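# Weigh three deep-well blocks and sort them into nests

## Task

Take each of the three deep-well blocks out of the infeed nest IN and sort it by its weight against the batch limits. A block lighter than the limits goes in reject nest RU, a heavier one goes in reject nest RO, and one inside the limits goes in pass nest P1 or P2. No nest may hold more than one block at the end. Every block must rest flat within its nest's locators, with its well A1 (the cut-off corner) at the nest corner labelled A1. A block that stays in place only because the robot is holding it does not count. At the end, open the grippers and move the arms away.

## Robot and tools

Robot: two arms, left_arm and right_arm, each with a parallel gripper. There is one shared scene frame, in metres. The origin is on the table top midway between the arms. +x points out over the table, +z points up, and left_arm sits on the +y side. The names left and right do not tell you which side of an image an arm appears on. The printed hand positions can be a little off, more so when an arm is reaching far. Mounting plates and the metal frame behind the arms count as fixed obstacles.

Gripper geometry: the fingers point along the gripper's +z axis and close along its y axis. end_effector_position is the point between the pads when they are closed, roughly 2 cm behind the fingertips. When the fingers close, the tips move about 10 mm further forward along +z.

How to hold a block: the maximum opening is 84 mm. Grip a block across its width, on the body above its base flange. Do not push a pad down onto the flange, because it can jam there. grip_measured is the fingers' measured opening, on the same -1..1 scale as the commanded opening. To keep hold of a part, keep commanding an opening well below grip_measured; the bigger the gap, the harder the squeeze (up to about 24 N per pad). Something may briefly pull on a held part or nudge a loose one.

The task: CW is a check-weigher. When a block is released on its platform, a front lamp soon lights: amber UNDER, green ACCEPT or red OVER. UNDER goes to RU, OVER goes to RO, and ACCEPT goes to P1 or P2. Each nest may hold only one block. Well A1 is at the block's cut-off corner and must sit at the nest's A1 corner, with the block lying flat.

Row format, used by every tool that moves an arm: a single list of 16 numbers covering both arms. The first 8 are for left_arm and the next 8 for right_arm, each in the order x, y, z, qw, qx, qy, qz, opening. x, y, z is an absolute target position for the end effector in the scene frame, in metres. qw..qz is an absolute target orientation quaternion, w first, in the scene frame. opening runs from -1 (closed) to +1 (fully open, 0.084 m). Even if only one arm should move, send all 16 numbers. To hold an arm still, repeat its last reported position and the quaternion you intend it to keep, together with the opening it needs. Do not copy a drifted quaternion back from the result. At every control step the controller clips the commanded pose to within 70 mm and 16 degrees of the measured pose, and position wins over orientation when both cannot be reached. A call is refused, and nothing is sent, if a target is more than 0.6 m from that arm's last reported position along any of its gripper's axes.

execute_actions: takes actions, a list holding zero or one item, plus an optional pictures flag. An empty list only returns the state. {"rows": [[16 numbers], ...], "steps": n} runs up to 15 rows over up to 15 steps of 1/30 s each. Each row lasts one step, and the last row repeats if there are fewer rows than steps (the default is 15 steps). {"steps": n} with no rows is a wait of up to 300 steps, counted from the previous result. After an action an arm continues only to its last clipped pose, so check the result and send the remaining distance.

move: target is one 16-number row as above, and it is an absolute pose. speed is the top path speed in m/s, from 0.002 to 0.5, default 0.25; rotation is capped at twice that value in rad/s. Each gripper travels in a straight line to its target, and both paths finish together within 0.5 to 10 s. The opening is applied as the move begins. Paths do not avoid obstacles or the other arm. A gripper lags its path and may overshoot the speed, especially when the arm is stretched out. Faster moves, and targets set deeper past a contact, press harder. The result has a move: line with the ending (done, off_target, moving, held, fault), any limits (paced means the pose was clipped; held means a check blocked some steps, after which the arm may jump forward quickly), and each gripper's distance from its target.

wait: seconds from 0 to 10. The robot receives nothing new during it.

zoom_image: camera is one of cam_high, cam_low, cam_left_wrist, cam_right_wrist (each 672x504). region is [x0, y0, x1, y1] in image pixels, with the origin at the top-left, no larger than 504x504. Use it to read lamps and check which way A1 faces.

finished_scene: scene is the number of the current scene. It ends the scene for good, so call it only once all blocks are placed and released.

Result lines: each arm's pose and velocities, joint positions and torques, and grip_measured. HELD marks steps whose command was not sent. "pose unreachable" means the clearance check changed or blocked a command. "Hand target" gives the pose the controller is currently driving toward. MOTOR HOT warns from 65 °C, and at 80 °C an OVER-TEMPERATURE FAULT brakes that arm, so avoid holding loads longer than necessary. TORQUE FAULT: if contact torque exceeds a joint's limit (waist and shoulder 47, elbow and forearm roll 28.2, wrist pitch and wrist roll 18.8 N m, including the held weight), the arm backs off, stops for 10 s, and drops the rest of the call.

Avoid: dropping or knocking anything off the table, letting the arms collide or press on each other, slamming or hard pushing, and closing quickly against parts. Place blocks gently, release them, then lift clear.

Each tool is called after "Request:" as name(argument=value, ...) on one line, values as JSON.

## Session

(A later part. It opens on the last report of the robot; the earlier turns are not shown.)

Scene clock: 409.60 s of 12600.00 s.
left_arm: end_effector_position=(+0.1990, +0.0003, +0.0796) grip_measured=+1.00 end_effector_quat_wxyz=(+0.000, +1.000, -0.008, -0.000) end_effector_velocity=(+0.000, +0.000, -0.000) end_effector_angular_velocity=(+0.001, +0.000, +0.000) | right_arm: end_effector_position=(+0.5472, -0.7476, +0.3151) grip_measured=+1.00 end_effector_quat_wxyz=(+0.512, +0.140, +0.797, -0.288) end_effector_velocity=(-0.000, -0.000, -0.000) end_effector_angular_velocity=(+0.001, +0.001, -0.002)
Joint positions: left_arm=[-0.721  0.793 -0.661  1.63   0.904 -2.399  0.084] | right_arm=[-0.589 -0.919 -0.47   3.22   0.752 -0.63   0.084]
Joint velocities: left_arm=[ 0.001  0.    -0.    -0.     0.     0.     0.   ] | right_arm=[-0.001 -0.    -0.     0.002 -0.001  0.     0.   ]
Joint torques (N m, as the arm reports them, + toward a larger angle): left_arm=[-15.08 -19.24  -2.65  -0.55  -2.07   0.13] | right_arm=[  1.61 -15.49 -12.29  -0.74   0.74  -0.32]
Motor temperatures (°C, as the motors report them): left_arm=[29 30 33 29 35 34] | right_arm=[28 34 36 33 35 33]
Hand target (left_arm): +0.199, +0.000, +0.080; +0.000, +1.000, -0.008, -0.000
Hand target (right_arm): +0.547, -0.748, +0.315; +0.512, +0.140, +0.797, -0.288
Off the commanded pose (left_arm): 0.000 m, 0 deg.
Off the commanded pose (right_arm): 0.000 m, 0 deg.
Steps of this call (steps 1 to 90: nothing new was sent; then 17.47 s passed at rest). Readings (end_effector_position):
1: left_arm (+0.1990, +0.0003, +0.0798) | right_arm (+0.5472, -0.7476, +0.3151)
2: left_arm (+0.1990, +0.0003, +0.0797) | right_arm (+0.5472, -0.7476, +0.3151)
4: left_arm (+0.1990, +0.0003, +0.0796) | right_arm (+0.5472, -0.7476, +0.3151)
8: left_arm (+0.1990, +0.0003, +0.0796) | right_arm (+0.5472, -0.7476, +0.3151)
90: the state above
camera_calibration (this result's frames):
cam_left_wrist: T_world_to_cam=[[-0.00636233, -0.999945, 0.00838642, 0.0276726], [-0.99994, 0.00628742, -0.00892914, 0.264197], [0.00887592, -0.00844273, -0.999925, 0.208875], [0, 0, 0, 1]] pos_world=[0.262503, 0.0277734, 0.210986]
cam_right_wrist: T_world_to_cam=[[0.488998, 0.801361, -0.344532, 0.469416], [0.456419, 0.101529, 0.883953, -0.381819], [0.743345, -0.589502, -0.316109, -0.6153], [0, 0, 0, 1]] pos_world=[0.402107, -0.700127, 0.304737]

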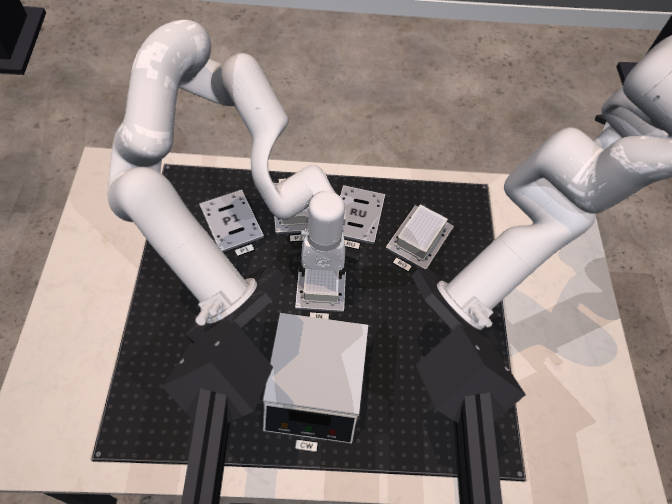

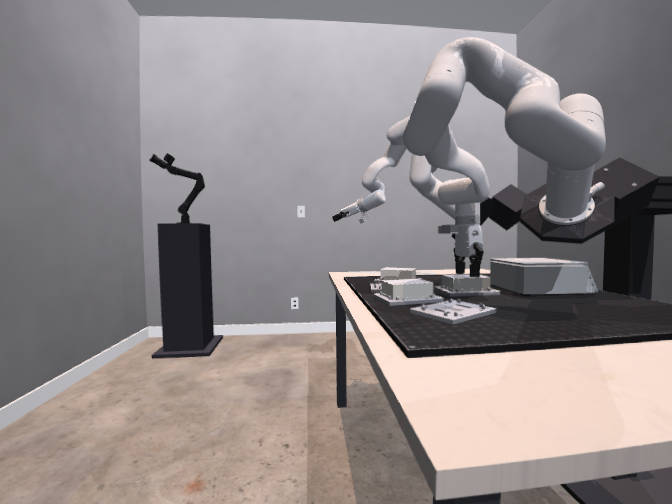

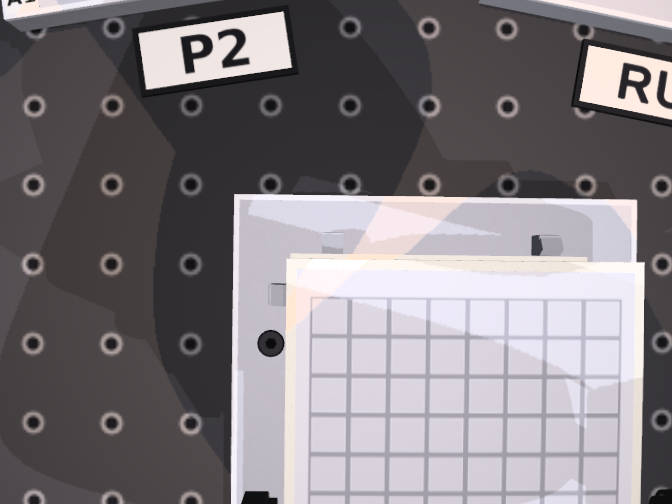

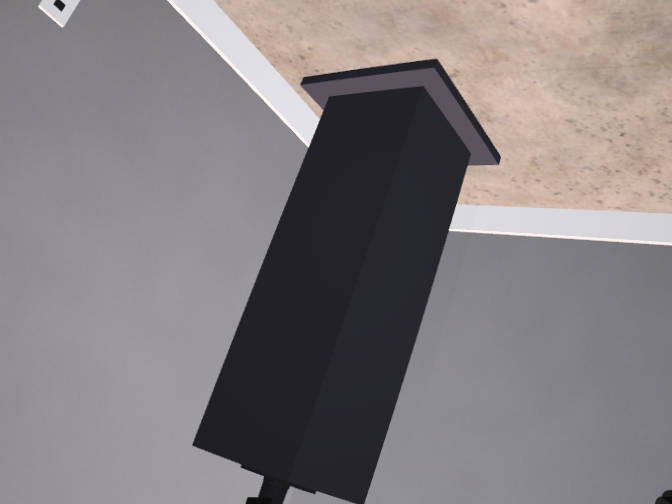

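Request:
move(target=[0.199,-0.0002,0.077,0,1,-0.008,0,1,0.5472,-0.7476,0.3151,0.512,0.140,0.797,-0.288,1], speed=0.01)

Request:
move(target=[0.199,-0.0002,0.0548,0,1,-0.008,0,1,0.5472,-0.7476,0.3151,0.512,0.140,0.797,-0.288,1], speed=0.015)

Scene clock: 421.47 s of 12600.00 s.
left_arm: end_effector_position=(+0.1990, -0.0002, +0.0771) grip_measured=+1.00 end_effector_quat_wxyz=(-0.000, +1.000, -0.008, -0.000) end_effector_velocity=(+0.000, -0.000, -0.001) end_effector_angular_velocity=(+0.000, -0.000, +0.001) | right_arm: end_effector_position=(+0.5472, -0.7476, +0.3151) grip_measured=+1.00 end_effector_quat_wxyz=(+0.512, +0.140, +0.797, -0.288) end_effector_velocity=(+0.000, -0.001, +0.001) end_effector_angular_velocity=(-0.002, -0.001, -0.000)
Joint positions: left_arm=[-0.715  0.8   -0.666  1.637  0.905 -2.401  0.084] | right_arm=[-0.589 -0.919 -0.47   3.22   0.752 -0.63   0.084]
Joint velocities: left_arm=[ 0.004  0.004 -0.003  0.005  0.001 -0.002  0.   ] | right_arm=[-0.001 -0.    -0.    -0.002  0.002  0.001  0.   ]
Joint torques (N m, as the arm reports them, + toward a larger angle): left_arm=[-14.95 -19.25  -2.62  -0.36  -2.1   -0.02] | right_arm=[  1.89 -15.24 -12.44  -0.66   0.82  -0.3 ]
Motor temperatures (°C, as the motors report them): left_arm=[29 30 33 29 35 34] | right_arm=[28 34 36 33 35 33]
Hand target (left_arm): +0.199, -0.000, +0.077; +0.000, +1.000, -0.008, -0.000
Hand target (right_arm): +0.547, -0.748, +0.315; +0.512, +0.140, +0.797, -0.288
Off the commanded pose (left_arm): 0.000 m, 0 deg.
Off the commanded pose (right_arm): 0.000 m, 0 deg.
After step 90, 8.17 s passed at rest.
move: done
camera_calibration (this result's frames):
cam_left_wrist: T_world_to_cam=[[-0.00637384, -0.999946, 0.00816852, 0.0272313], [-0.999939, 0.00630002, -0.00903171, 0.264185], [0.00897976, -0.00822559, -0.999926, 0.206443], [0, 0, 0, 1]] pos_world=[0.262489, 0.0272636, 0.208591]
cam_right_wrist: T_world_to_cam=[[0.488998, 0.801361, -0.344532, 0.469416], [0.456419, 0.10153, 0.883953, -0.381818], [0.743346, -0.589502, -0.316109, -0.6153], [0, 0, 0, 1]] pos_world=[0.402107, -0.700127, 0.304737]

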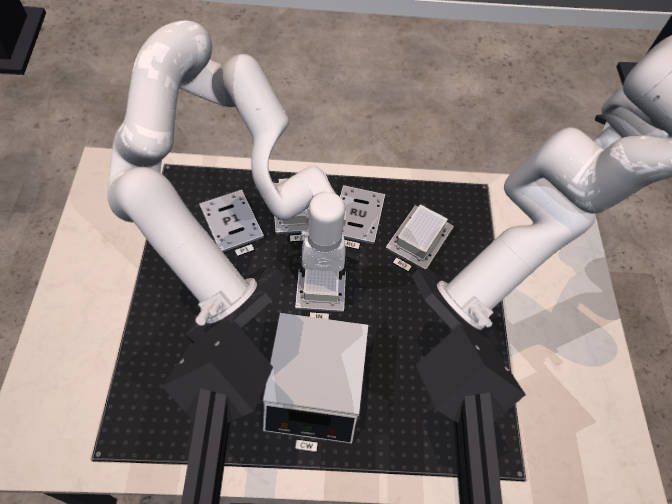

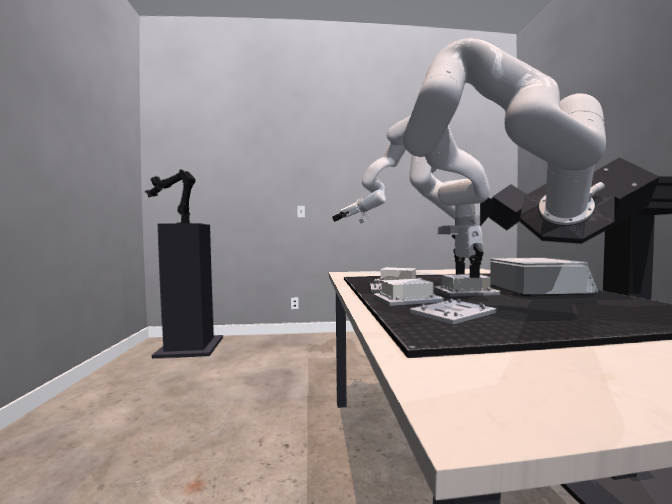

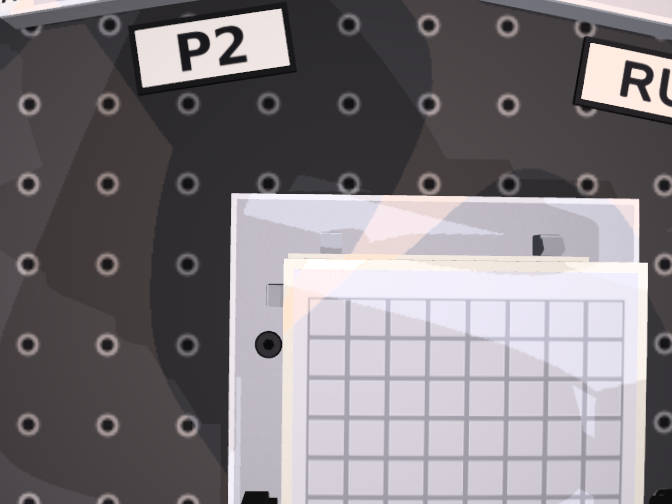

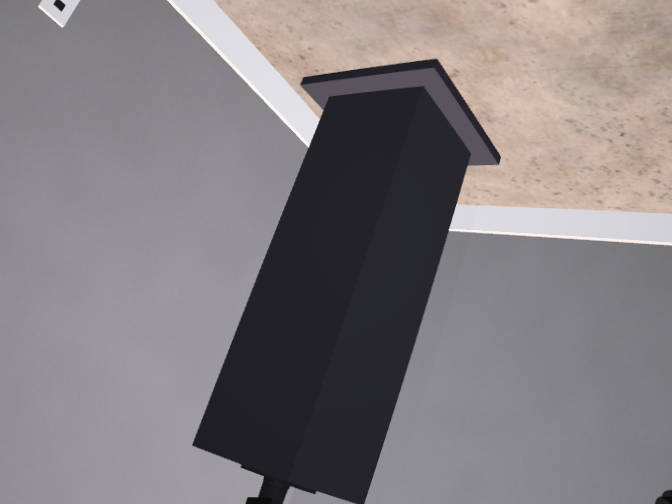

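Scene clock: 423.23 s of 12600.00 s.
left_arm: end_effector_position=(+0.1990, -0.0003, +0.0551) grip_measured=+1.00 end_effector_quat_wxyz=(+0.000, +1.000, -0.008, -0.000) end_effector_velocity=(-0.000, +0.000, -0.003) end_effector_angular_velocity=(-0.000, +0.002, +0.001) | right_arm: end_effector_position=(+0.5472, -0.7476, +0.3151) grip_measured=+1.00 end_effector_quat_wxyz=(+0.512, +0.140, +0.797, -0.288) end_effector_velocity=(-0.000, +0.000, -0.000) end_effector_angular_velocity=(-0.000, +0.002, +0.003)
Joint positions: left_arm=[-0.653  0.855 -0.701  1.714  0.916 -2.424  0.084] | right_arm=[-0.589 -0.919 -0.47   3.22   0.752 -0.63   0.084]
Joint velocities: left_arm=[ 0.009  0.006 -0.004  0.008 -0.001 -0.002  0.   ] | right_arm=[-0.     0.     0.    -0.003 -0.002  0.     0.   ]
Joint torques (N m, as the arm reports them, + toward a larger angle): left_arm=[-15.54 -19.11  -1.37  -0.54  -2.14   0.17] | right_arm=[  1.37 -15.19 -12.26  -0.39   0.92  -0.15]
Motor temperatures (°C, as the motors report them): left_arm=[29 30 33 29 35 34] | right_arm=[28 34 36 33 35 33]
Hand target (left_arm): +0.199, -0.000, +0.055; +0.000, +1.000, -0.008, -0.000
Hand target (right_arm): +0.547, -0.748, +0.315; +0.512, +0.140, +0.797, -0.288
Off the commanded pose (left_arm): 0.000 m, 0 deg.
Off the commanded pose (right_arm): 0.000 m, 0 deg.
move: done
camera_calibration (this result's frames):
cam_left_wrist: T_world_to_cam=[[-0.00635199, -0.999945, 0.00828574, 0.0273098], [-0.99994, 0.00627779, -0.00895062, 0.263979], [0.00889812, -0.0083421, -0.999926, 0.184389], [0, 0, 0, 1]] pos_world=[0.262496, 0.0271893, 0.186512]
cam_right_wrist: T_world_to_cam=[[0.488998, 0.801361, -0.344532, 0.469416], [0.456419, 0.10153, 0.883953, -0.381818], [0.743345, -0.589502, -0.316109, -0.6153], [0, 0, 0, 1]] pos_world=[0.402107, -0.700127, 0.304737]

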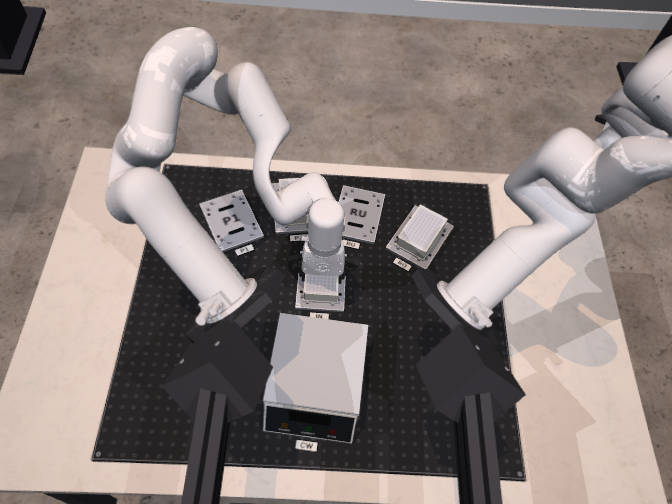

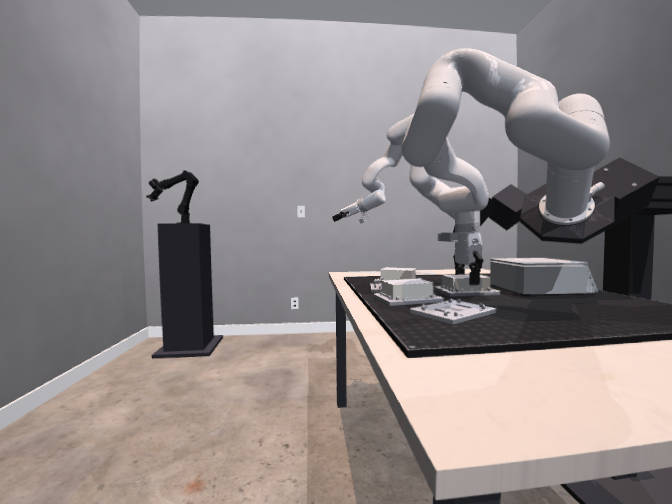

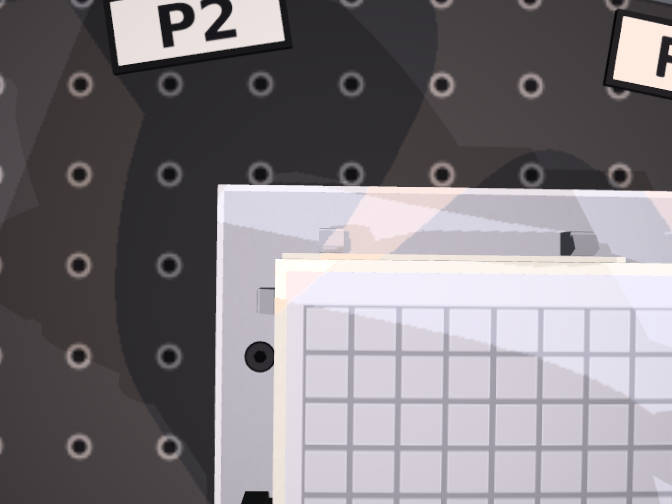

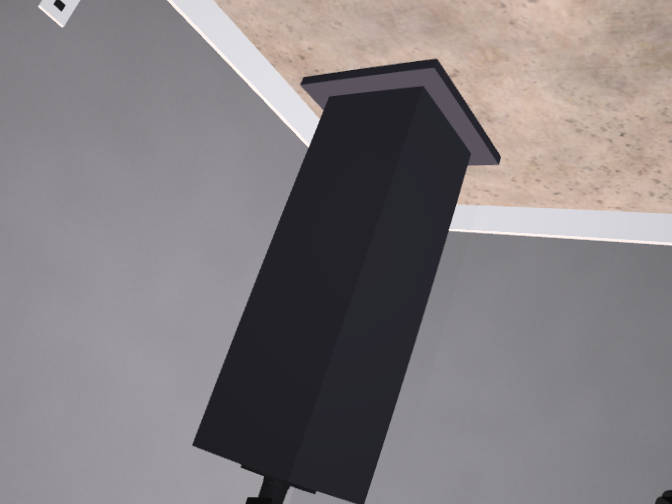

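Request:
move(target=[0.199,-0.0002,0.0548,0,1,-0.008,0,0.2,0.5472,-0.7476,0.3151,0.512,0.140,0.797,-0.288,1], speed=0.015)

Request:
move(target=[0.199,-0.0002,0.175,0,1,-0.008,0,0.2,0.5472,-0.7476,0.3151,0.512,0.140,0.797,-0.288,1], speed=0.08)

Request:
move(target=[-0.04,-0.015,0.165,0,1,-0.008,0,0.2,0.5472,-0.7476,0.3151,0.512,0.140,0.797,-0.288,1], speed=0.12)

Request:
move(target=[-0.04,-0.015,0.143,0,1,-0.008,0,0.2,0.5472,-0.7476,0.3151,0.512,0.140,0.797,-0.288,1], speed=0.012)

Request:
move(target=[-0.04,-0.015,0.143,0,1,-0.008,0,1,0.5472,-0.7476,0.3151,0.512,0.140,0.797,-0.288,1], speed=0.012)

Request:
wait(seconds=4)

Scene clock: 438.50 s of 12600.00 s.
left_arm: end_effector_position=(+0.1990, -0.0003, +0.0549) grip_measured=+0.96 end_effector_quat_wxyz=(+0.000, +1.000, -0.008, +0.000) end_effector_velocity=(-0.000, -0.000, +0.000) end_effector_angular_velocity=(-0.001, -0.000, -0.002) | right_arm: end_effector_position=(+0.5472, -0.7476, +0.3151) grip_measured=+1.00 end_effector_quat_wxyz=(+0.512, +0.140, +0.797, -0.288) end_effector_velocity=(+0.000, +0.000, -0.000) end_effector_angular_velocity=(+0.000, +0.000, +0.000)
Joint positions: left_arm=[-0.652  0.856 -0.702  1.715  0.916 -2.424  0.083] | right_arm=[-0.589 -0.919 -0.47   3.22   0.752 -0.63   0.084]
Joint velocities: left_arm=[-0.002  0.     0.    -0.    -0.001  0.     0.   ] | right_arm=[ 0.  0. -0.  0. -0. -0. -0.]
Joint torques (N m, as the arm reports them, + toward a larger angle): left_arm=[-13.77 -17.7   -1.29  -0.58  -1.56   0.09] | right_arm=[  1.8  -15.23 -11.91  -0.88   0.59  -0.08]
Motor temperatures (°C, as the motors report them): left_arm=[29 30 32 29 35 34] | right_arm=[28 34 36 33 35 33]
Hand target (left_arm): +0.199, -0.000, +0.055; +0.000, +1.000, -0.008, -0.000
Hand target (right_arm): +0.547, -0.748, +0.315; +0.512, +0.140, +0.797, -0.288
Off the commanded pose (left_arm): 0.000 m, 0 deg.
Off the commanded pose (right_arm): 0.000 m, 0 deg.
After step 90, 11.57 s passed at rest.
move: done
camera_calibration (this result's frames):
cam_left_wrist: T_world_to_cam=[[-0.00640134, -0.999943, 0.00850588, 0.0272562], [-0.999939, 0.006324, -0.00908817, 0.264019], [0.00903386, -0.00856353, -0.999923, 0.184168], [0, 0, 0, 1]] pos_world=[0.262513, 0.0271621, 0.186322]
cam_right_wrist: T_world_to_cam=[[0.488998, 0.801361, -0.344532, 0.469416], [0.456419, 0.10153, 0.883953, -0.381819], [0.743345, -0.589502, -0.316109, -0.6153], [0, 0, 0, 1]] pos_world=[0.402107, -0.700127, 0.304737]

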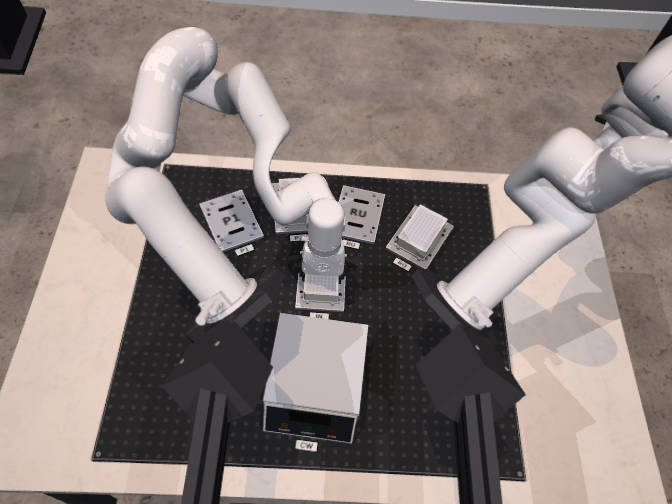

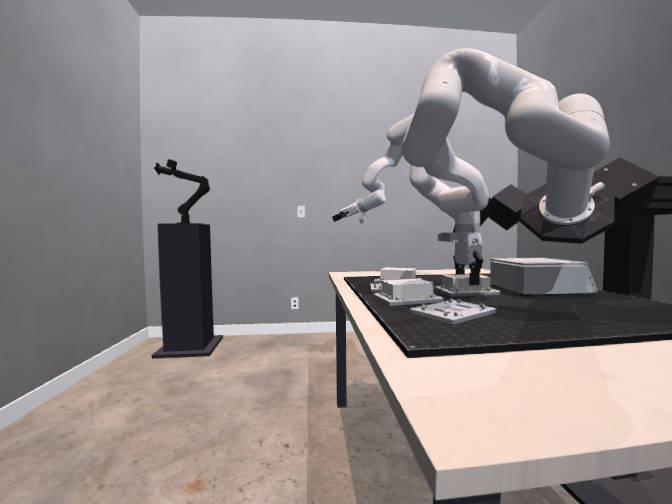

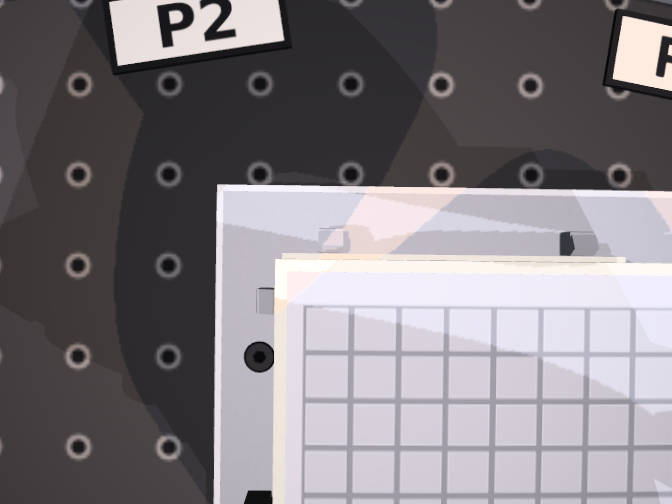

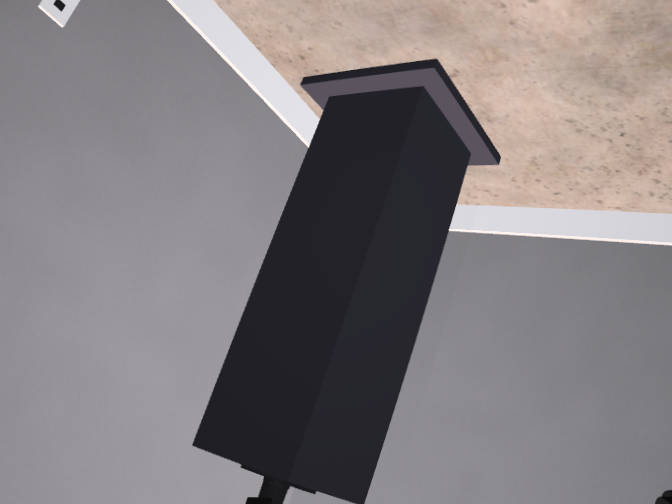

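Scene clock: 440.53 s of 12600.00 s.
left_arm: end_effector_position=(+0.1990, +0.0002, +0.1745) grip_measured=+0.96 end_effector_quat_wxyz=(-0.000, +1.000, -0.008, +0.000) end_effector_velocity=(+0.001, +0.000, +0.002) end_effector_angular_velocity=(+0.002, -0.001, -0.001) | right_arm: end_effector_position=(+0.5472, -0.7476, +0.3151) grip_measured=+1.00 end_effector_quat_wxyz=(+0.512, +0.140, +0.797, -0.288) end_effector_velocity=(-0.001, +0.000, -0.001) end_effector_angular_velocity=(+0.001, +0.003, +0.000)
Joint positions: left_arm=[-0.999  0.555 -0.555  1.248  0.905 -2.23   0.083] | right_arm=[-0.589 -0.919 -0.47   3.22   0.752 -0.63   0.084]
Joint velocities: left_arm=[-0.007 -0.006  0.001 -0.011  0.004  0.007  0.   ] | right_arm=[-0.002  0.     0.    -0.001 -0.003  0.    -0.   ]
Joint torques (N m, as the arm reports them, + toward a larger angle): left_arm=[-14.1  -18.81  -8.9   -0.59  -2.16   0.06] | right_arm=[  1.79 -15.59 -12.18  -0.68   0.66  -0.07]
Motor temperatures (°C, as the motors report them): left_arm=[29 30 33 29 35 34] | right_arm=[28 34 36 33 35 33]
Hand target (left_arm): +0.199, +0.000, +0.175; -0.000, +1.000, -0.008, +0.000
Hand target (right_arm): +0.547, -0.748, +0.315; +0.512, +0.140, +0.797, -0.288
Off the commanded pose (left_arm): 0.001 m, 0 deg.
Off the commanded pose (right_arm): 0.000 m, 0 deg.
move: done
camera_calibration (this result's frames):
cam_left_wrist: T_world_to_cam=[[-0.00636692, -0.999953, 0.00724773, 0.0269347], [-0.999934, 0.00629726, -0.00959367, 0.265143], [0.00954758, -0.00730834, -0.999928, 0.303643], [0, 0, 0, 1]] pos_world=[0.262398, 0.0274829, 0.305969]
cam_right_wrist: T_world_to_cam=[[0.488998, 0.801361, -0.344532, 0.469416], [0.456419, 0.10153, 0.883953, -0.381818], [0.743346, -0.589502, -0.316109, -0.615301], [0, 0, 0, 1]] pos_world=[0.402107, -0.700127, 0.304737]

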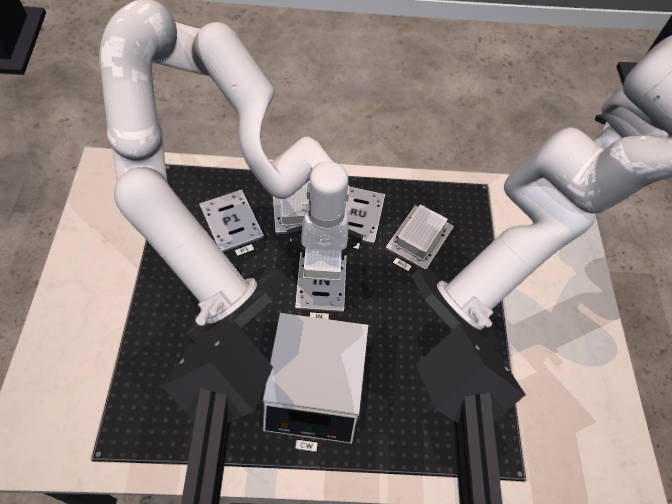

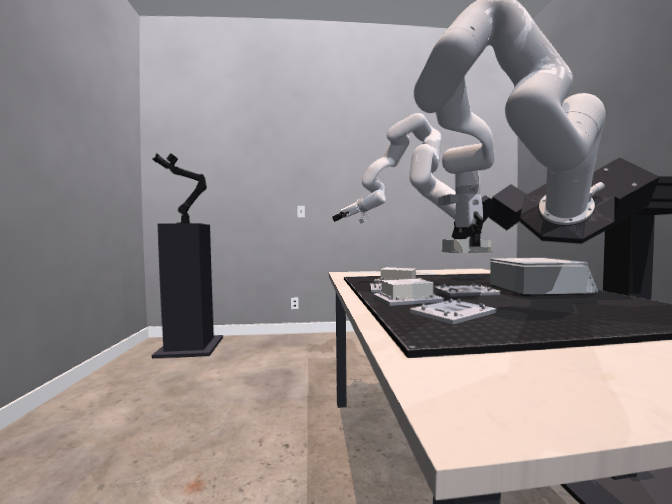

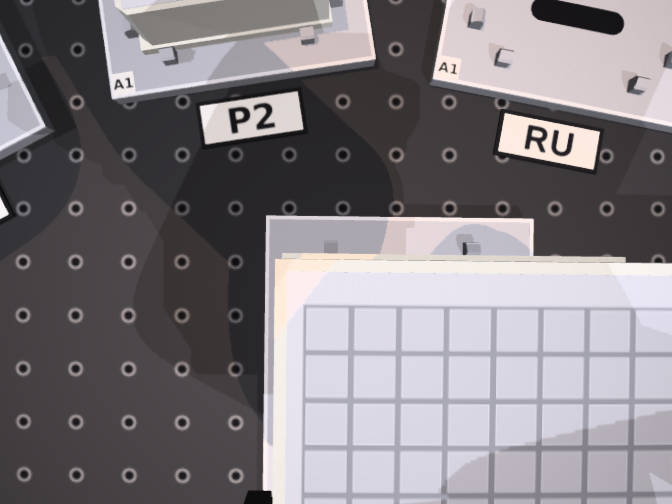

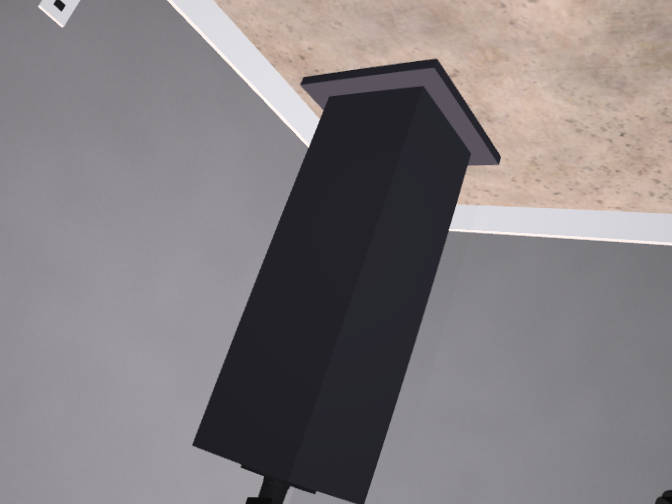

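Scene clock: 443.13 s of 12600.00 s.
left_arm: end_effector_position=(-0.0393, -0.0142, +0.1643) grip_measured=+0.96 end_effector_quat_wxyz=(+0.000, +1.000, -0.008, +0.000) end_effector_velocity=(-0.002, +0.000, +0.000) end_effector_angular_velocity=(+0.005, +0.000, -0.001) | right_arm: end_effector_position=(+0.5472, -0.7476, +0.3151) grip_measured=+1.00 end_effector_quat_wxyz=(+0.512, +0.140, +0.797, -0.288) end_effector_velocity=(+0.001, +0.000, +0.001) end_effector_angular_velocity=(-0.001, -0.003, +0.000)
Joint positions: left_arm=[-1.698  1.107 -0.695  0.842  0.582 -2.621  0.083] | right_arm=[-0.589 -0.919 -0.47   3.22   0.752 -0.63   0.084]
Joint velocities: left_arm=[-0.011  0.004 -0.004 -0.022 -0.001  0.013  0.   ] | right_arm=[ 0.002  0.    -0.    -0.     0.003 -0.     0.   ]
Joint torques (N m, as the arm reports them, + toward a larger angle): left_arm=[ -8.4  -28.72 -13.02  -0.2   -2.15   0.12] | right_arm=[  1.7  -15.33 -11.86  -0.85   0.76  -0.44]
Motor temperatures (°C, as the motors report them): left_arm=[29 30 33 29 35 34] | right_arm=[28 34 36 33 35 33]
Hand target (left_arm): -0.039, -0.014, +0.164; -0.000, +1.000, -0.008, +0.000
Hand target (right_arm): +0.547, -0.748, +0.315; +0.512, +0.140, +0.797, -0.288
Off the commanded pose (left_arm): 0.001 m, 0 deg.
Off the commanded pose (right_arm): 0.000 m, 0 deg.
move: done
camera_calibration (this result's frames):
cam_left_wrist: T_world_to_cam=[[-0.00589601, -0.999948, 0.00833906, 0.0109261], [-0.999941, 0.00581944, -0.00917613, 0.026841], [0.00912712, -0.00839267, -0.999923, 0.29565], [0, 0, 0, 1]] pos_world=[0.0242054, 0.0132506, 0.295782]
cam_right_wrist: T_world_to_cam=[[0.488998, 0.801361, -0.344532, 0.469416], [0.456419, 0.10153, 0.883953, -0.381819], [0.743345, -0.589502, -0.316109, -0.6153], [0, 0, 0, 1]] pos_world=[0.402107, -0.700127, 0.304737]

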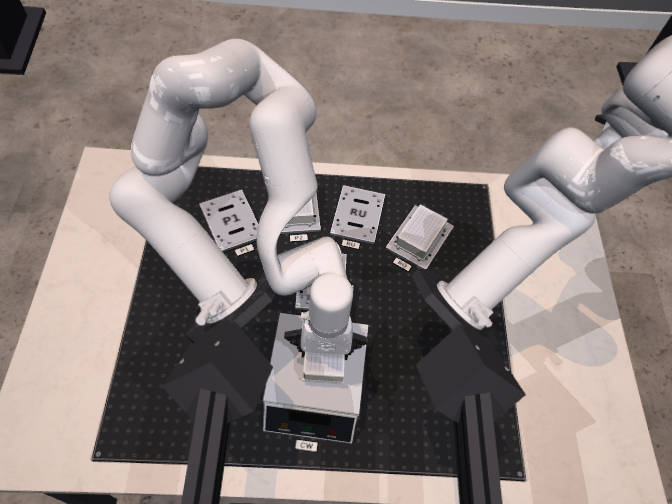

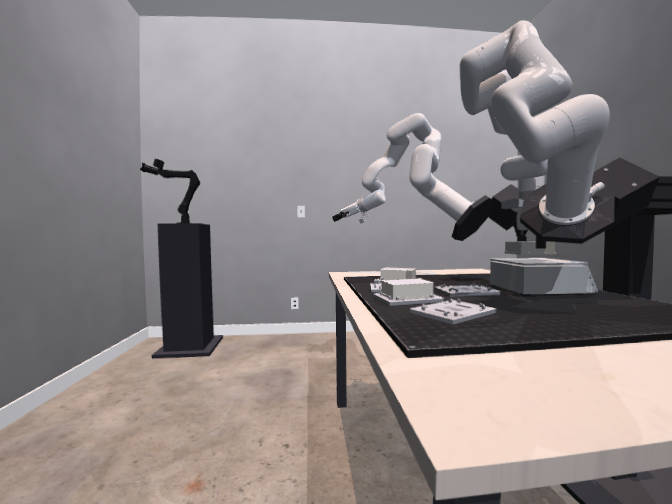

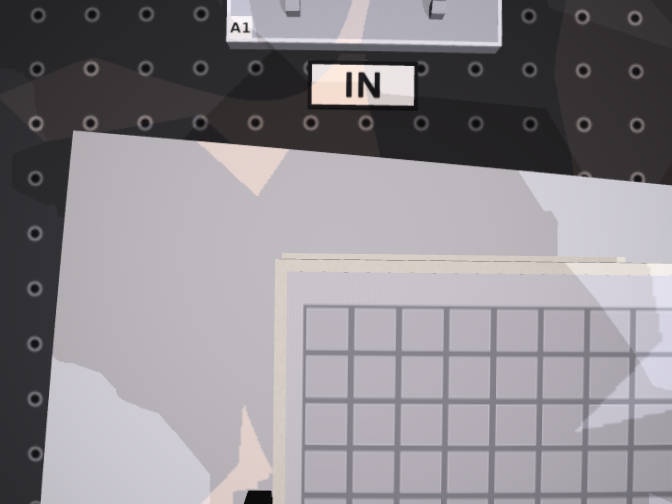

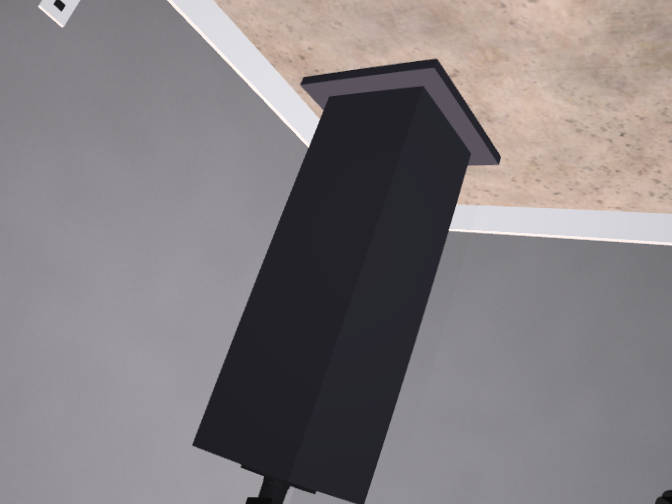

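Scene clock: 445.17 s of 12600.00 s.
left_arm: end_effector_position=(-0.0400, -0.0150, +0.1433) grip_measured=+0.96 end_effector_quat_wxyz=(-0.000, +1.000, -0.008, -0.000) end_effector_velocity=(-0.000, -0.001, -0.002) end_effector_angular_velocity=(-0.001, +0.003, +0.002) | right_arm: end_effector_position=(+0.5472, -0.7476, +0.3151) grip_measured=+1.00 end_effector_quat_wxyz=(+0.512, +0.140, +0.797, -0.288) end_effector_velocity=(-0.000, -0.000, -0.000) end_effector_angular_velocity=(+0.001, -0.000, -0.001)
Joint positions: left_arm=[-1.637  1.174 -0.722  0.968  0.578 -2.704  0.083] | right_arm=[-0.589 -0.919 -0.47   3.22   0.752 -0.63   0.084]
Joint velocities: left_arm=[ 0.011  0.007 -0.004  0.017 -0.001 -0.011 -0.   ] | right_arm=[-0.     0.     0.     0.001 -0.    -0.    -0.   ]
Joint torques (N m, as the arm reports them, + toward a larger angle): left_arm=[ -8.48 -29.63 -11.71  -0.54  -2.26  -0.08] | right_arm=[  1.7  -15.41 -12.11  -0.66   0.64  -0.08]
Motor temperatures (°C, as the motors report them): left_arm=[29 30 33 29 35 34] | right_arm=[28 34 36 33 35 33]
Hand target (left_arm): -0.040, -0.015, +0.143; +0.000, +1.000, -0.008, -0.000
Hand target (right_arm): +0.547, -0.748, +0.315; +0.512, +0.140, +0.797, -0.288
Off the commanded pose (left_arm): 0.000 m, 0 deg.
Off the commanded pose (right_arm): 0.000 m, 0 deg.
move: done
camera_calibration (this result's frames):
cam_left_wrist: T_world_to_cam=[[-0.00648882, -0.999946, 0.00811634, 0.0103763], [-0.99994, 0.00641627, -0.00893388, 0.0258693], [0.00888132, -0.00817382, -0.999927, 0.274601], [0, 0, 0, 1]] pos_world=[0.0234962, 0.0124543, 0.274728]
cam_right_wrist: T_world_to_cam=[[0.488998, 0.801361, -0.344532, 0.469416], [0.456419, 0.101529, 0.883953, -0.381819], [0.743345, -0.589502, -0.316109, -0.6153], [0, 0, 0, 1]] pos_world=[0.402107, -0.700127, 0.304737]

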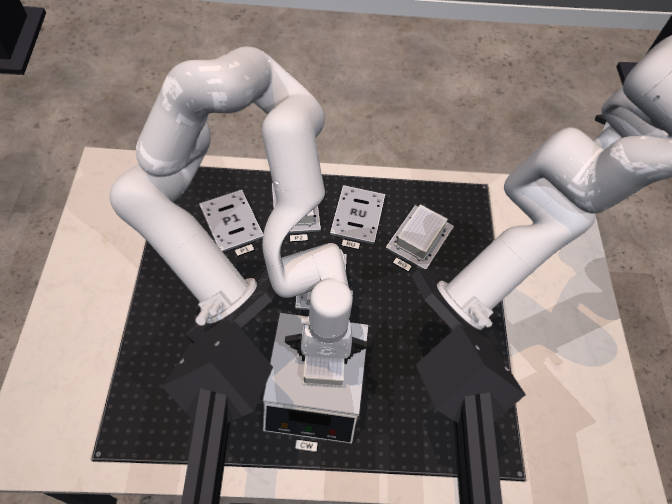

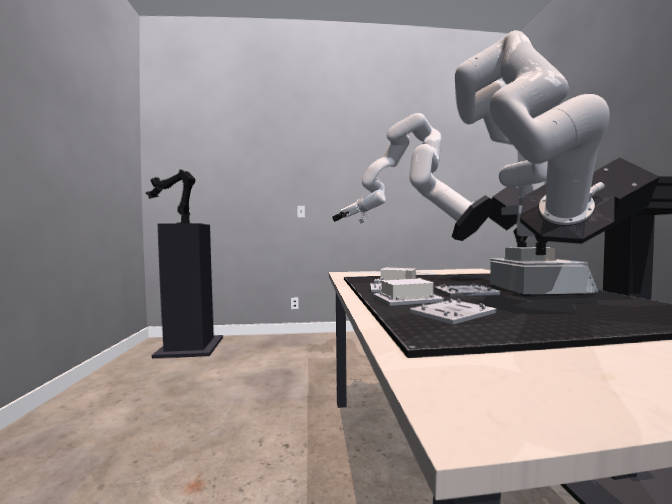

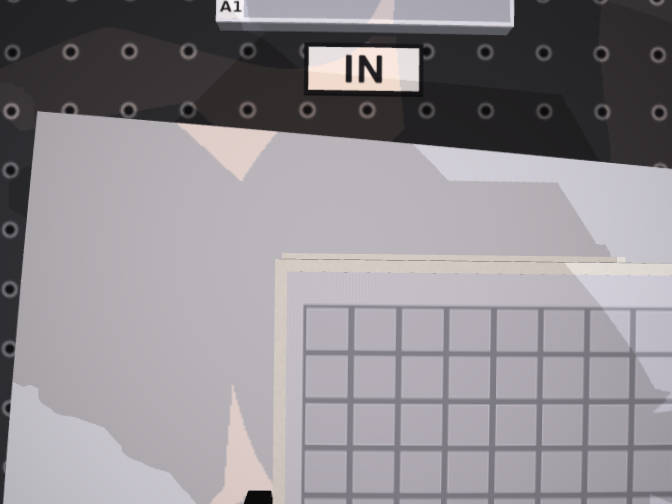

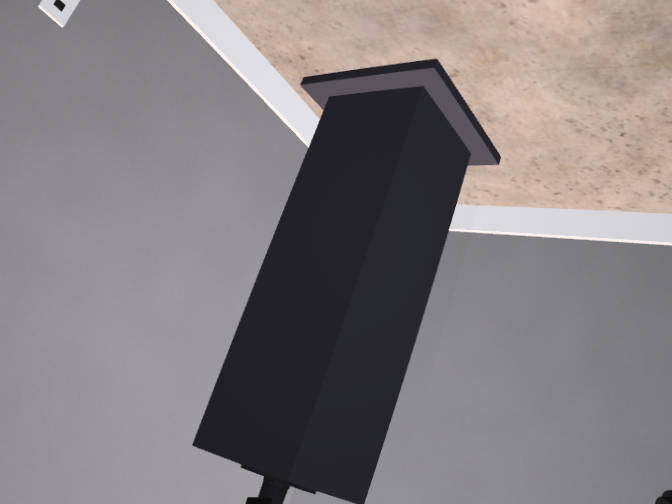

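Scene clock: 445.87 s of 12600.00 s.
left_arm: end_effector_position=(-0.0400, -0.0150, +0.1430) grip_measured=+1.00 end_effector_quat_wxyz=(+0.000, +1.000, -0.008, -0.000) end_effector_velocity=(-0.000, -0.000, -0.000) end_effector_angular_velocity=(-0.000, +0.000, -0.001) | right_arm: end_effector_position=(+0.5472, -0.7476, +0.3151) grip_measured=+1.00 end_effector_quat_wxyz=(+0.512, +0.140, +0.797, -0.288) end_effector_velocity=(+0.000, +0.000, -0.000) end_effector_angular_velocity=(+0.000, -0.000, +0.000)
Joint positions: left_arm=[-1.636  1.174 -0.723  0.97   0.578 -2.706  0.084] | right_arm=[-0.589 -0.919 -0.47   3.22   0.752 -0.63   0.084]
Joint velocities: left_arm=[ 0.     0.001 -0.     0.001 -0.001  0.     0.   ] | right_arm=[-0.     0.     0.    -0.    -0.     0.001  0.   ]
Joint torques (N m, as the arm reports them, + toward a larger angle): left_arm=[ -8.48 -28.25 -11.61  -0.37  -2.18  -0.01] | right_arm=[  1.98 -15.77 -12.39  -0.41   0.59  -0.27]
Motor temperatures (°C, as the motors report them): left_arm=[29 30 33 29 35 34] | right_arm=[28 34 36 33 35 33]
Hand target (left_arm): -0.040, -0.015, +0.143; +0.000, +1.000, -0.008, -0.000
Hand target (right_arm): +0.547, -0.748, +0.315; +0.512, +0.140, +0.797, -0.288
Off the commanded pose (left_arm): 0.000 m, 0 deg.
Off the commanded pose (right_arm): 0.000 m, 0 deg.
move: done
camera_calibration (this result's frames):
cam_left_wrist: T_world_to_cam=[[-0.00634665, -0.999946, 0.00824764, 0.0102933], [-0.999939, 0.00627206, -0.00903841, 0.0258964], [0.00898619, -0.0083045, -0.999925, 0.274352], [0, 0, 0, 1]] pos_world=[0.0234948, 0.0124087, 0.274481]
cam_right_wrist: T_world_to_cam=[[0.488998, 0.801361, -0.344532, 0.469416], [0.456419, 0.10153, 0.883953, -0.381819], [0.743345, -0.589502, -0.316109, -0.6153], [0, 0, 0, 1]] pos_world=[0.402107, -0.700127, 0.304737]

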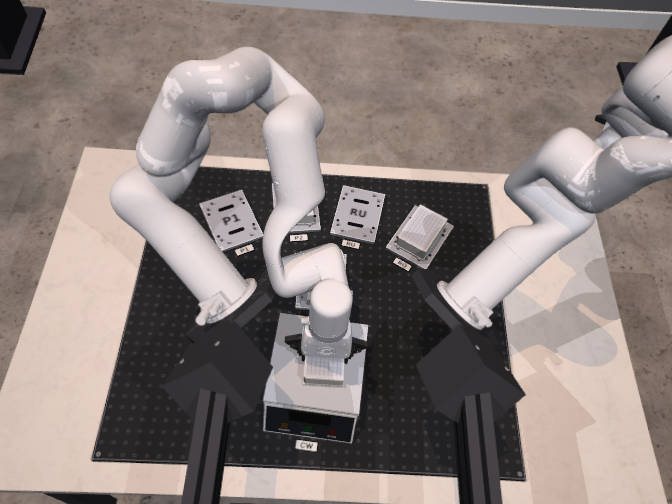

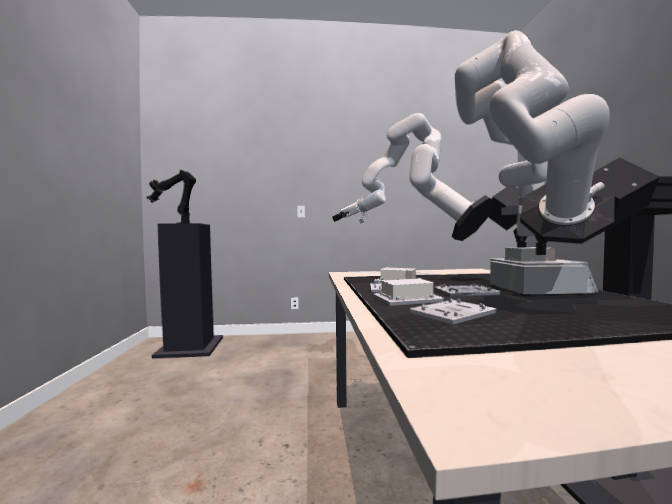

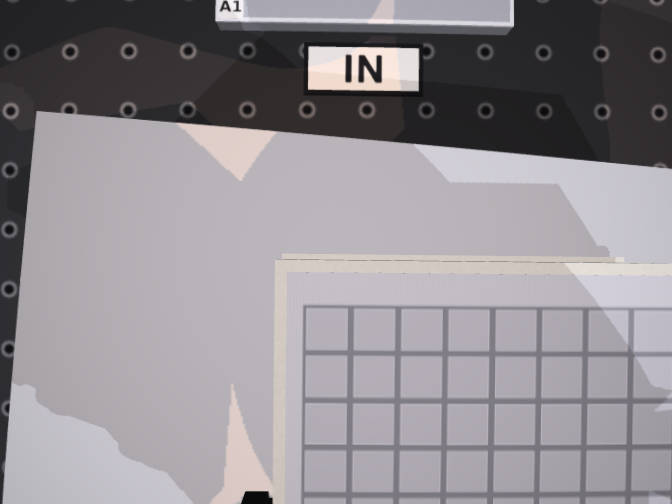

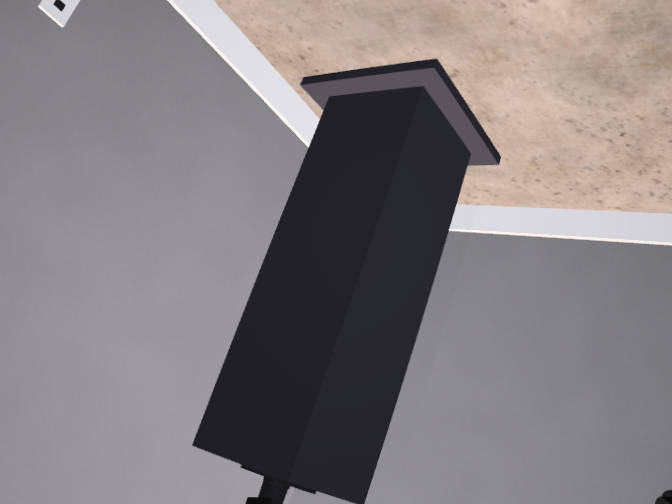

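Scene clock: 449.87 s of 12600.00 s.
left_arm: end_effector_position=(-0.0400, -0.0150, +0.1430) grip_measured=+1.00 end_effector_quat_wxyz=(+0.000, +1.000, -0.008, -0.000) end_effector_velocity=(-0.000, +0.000, +0.000) end_effector_angular_velocity=(-0.000, +0.001, +0.000) | right_arm: end_effector_position=(+0.5472, -0.7476, +0.3151) grip_measured=+1.00 end_effector_quat_wxyz=(+0.512, +0.140, +0.797, -0.288) end_effector_velocity=(-0.000, -0.000, +0.000) end_effector_angular_velocity=(-0.001, +0.000, +0.000)
Joint positions: left_arm=[-1.636  1.174 -0.723  0.97   0.578 -2.706  0.084] | right_arm=[-0.589 -0.919 -0.47   3.22   0.752 -0.63   0.084]
Joint velocities: left_arm=[-0.001 -0.     0.001 -0.    -0.001 -0.001 -0.   ] | right_arm=[-0.001 -0.    -0.    -0.001  0.     0.001  0.   ]
Joint torques (N m, as the arm reports them, + toward a larger angle): left_arm=[ -8.52 -28.66 -11.48  -0.45  -2.16   0.08] | right_arm=[  1.84 -15.56 -12.24  -0.54   1.24  -0.23]
Motor temperatures (°C, as the motors report them): left_arm=[29 30 33 29 35 34] | right_arm=[28 34 37 33 35 33]
Hand target (left_arm): -0.040, -0.015, +0.143; +0.000, +1.000, -0.008, -0.000
Hand target (right_arm): +0.547, -0.748, +0.315; +0.512, +0.140, +0.797, -0.288
Off the commanded pose (left_arm): 0.000 m, 0 deg.
Off the commanded pose (right_arm): 0.000 m, 0 deg.
Steps of this call (steps 1 to 90: nothing new was sent; then 1.00 s passed at rest). Readings (end_effector_position):
1: left_arm (-0.0400, -0.0150, +0.1430) | right_arm (+0.5472, -0.7476, +0.3151)
2: left_arm (-0.0400, -0.0150, +0.1430) | right_arm (+0.5472, -0.7476, +0.3151)
4: left_arm (-0.0400, -0.0150, +0.1430) | right_arm (+0.5472, -0.7476, +0.3151)
8: left_arm (-0.0400, -0.0150, +0.1430) | right_arm (+0.5472, -0.7476, +0.3151)
90: the state above
camera_calibration (this result's frames):
cam_left_wrist: T_world_to_cam=[[-0.00636917, -0.999946, 0.00816985, 0.0103385], [-0.999939, 0.00629497, -0.00907635, 0.0259053], [0.00902443, -0.00822716, -0.999925, 0.274315], [0, 0, 0, 1]] pos_world=[0.023494, 0.0124317, 0.274446]
cam_right_wrist: T_world_to_cam=[[0.488998, 0.801361, -0.344532, 0.469416], [0.456419, 0.10153, 0.883953, -0.381818], [0.743346, -0.589502, -0.316109, -0.6153], [0, 0, 0, 1]] pos_world=[0.402107, -0.700127, 0.304737]

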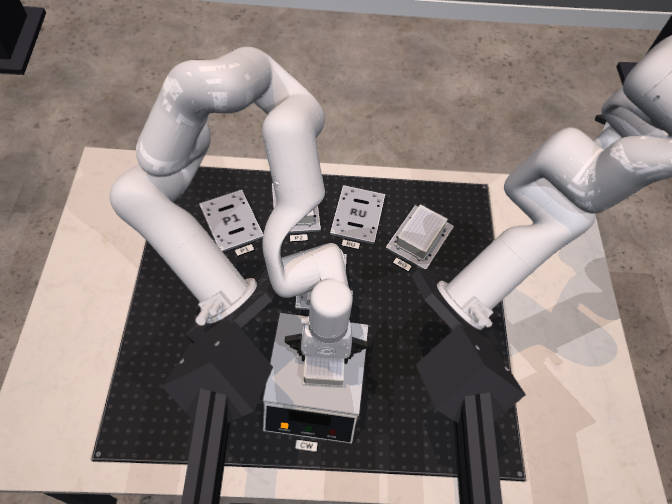

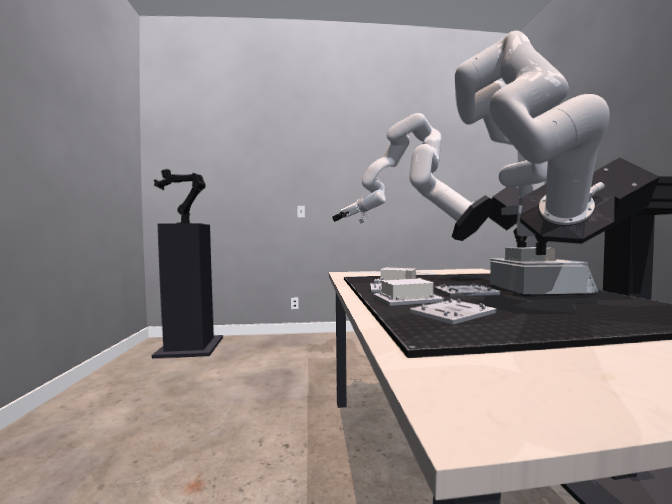

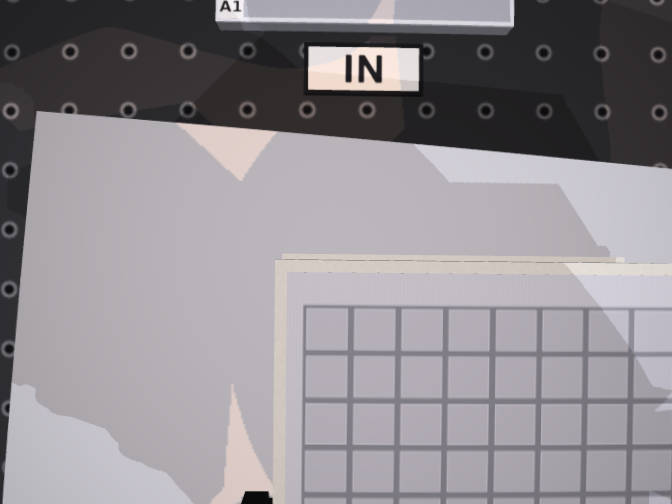

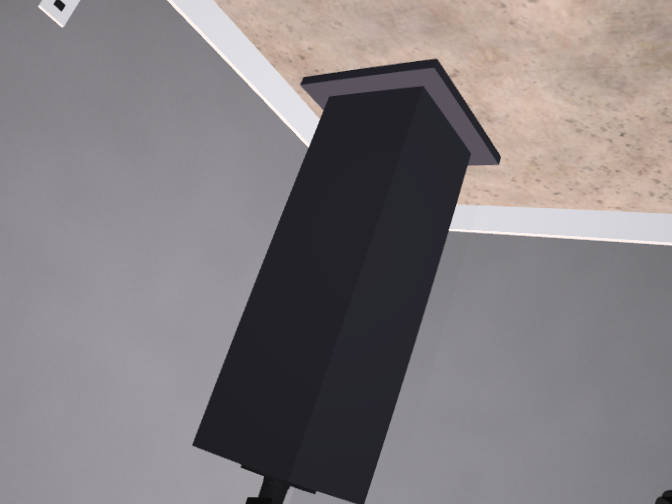

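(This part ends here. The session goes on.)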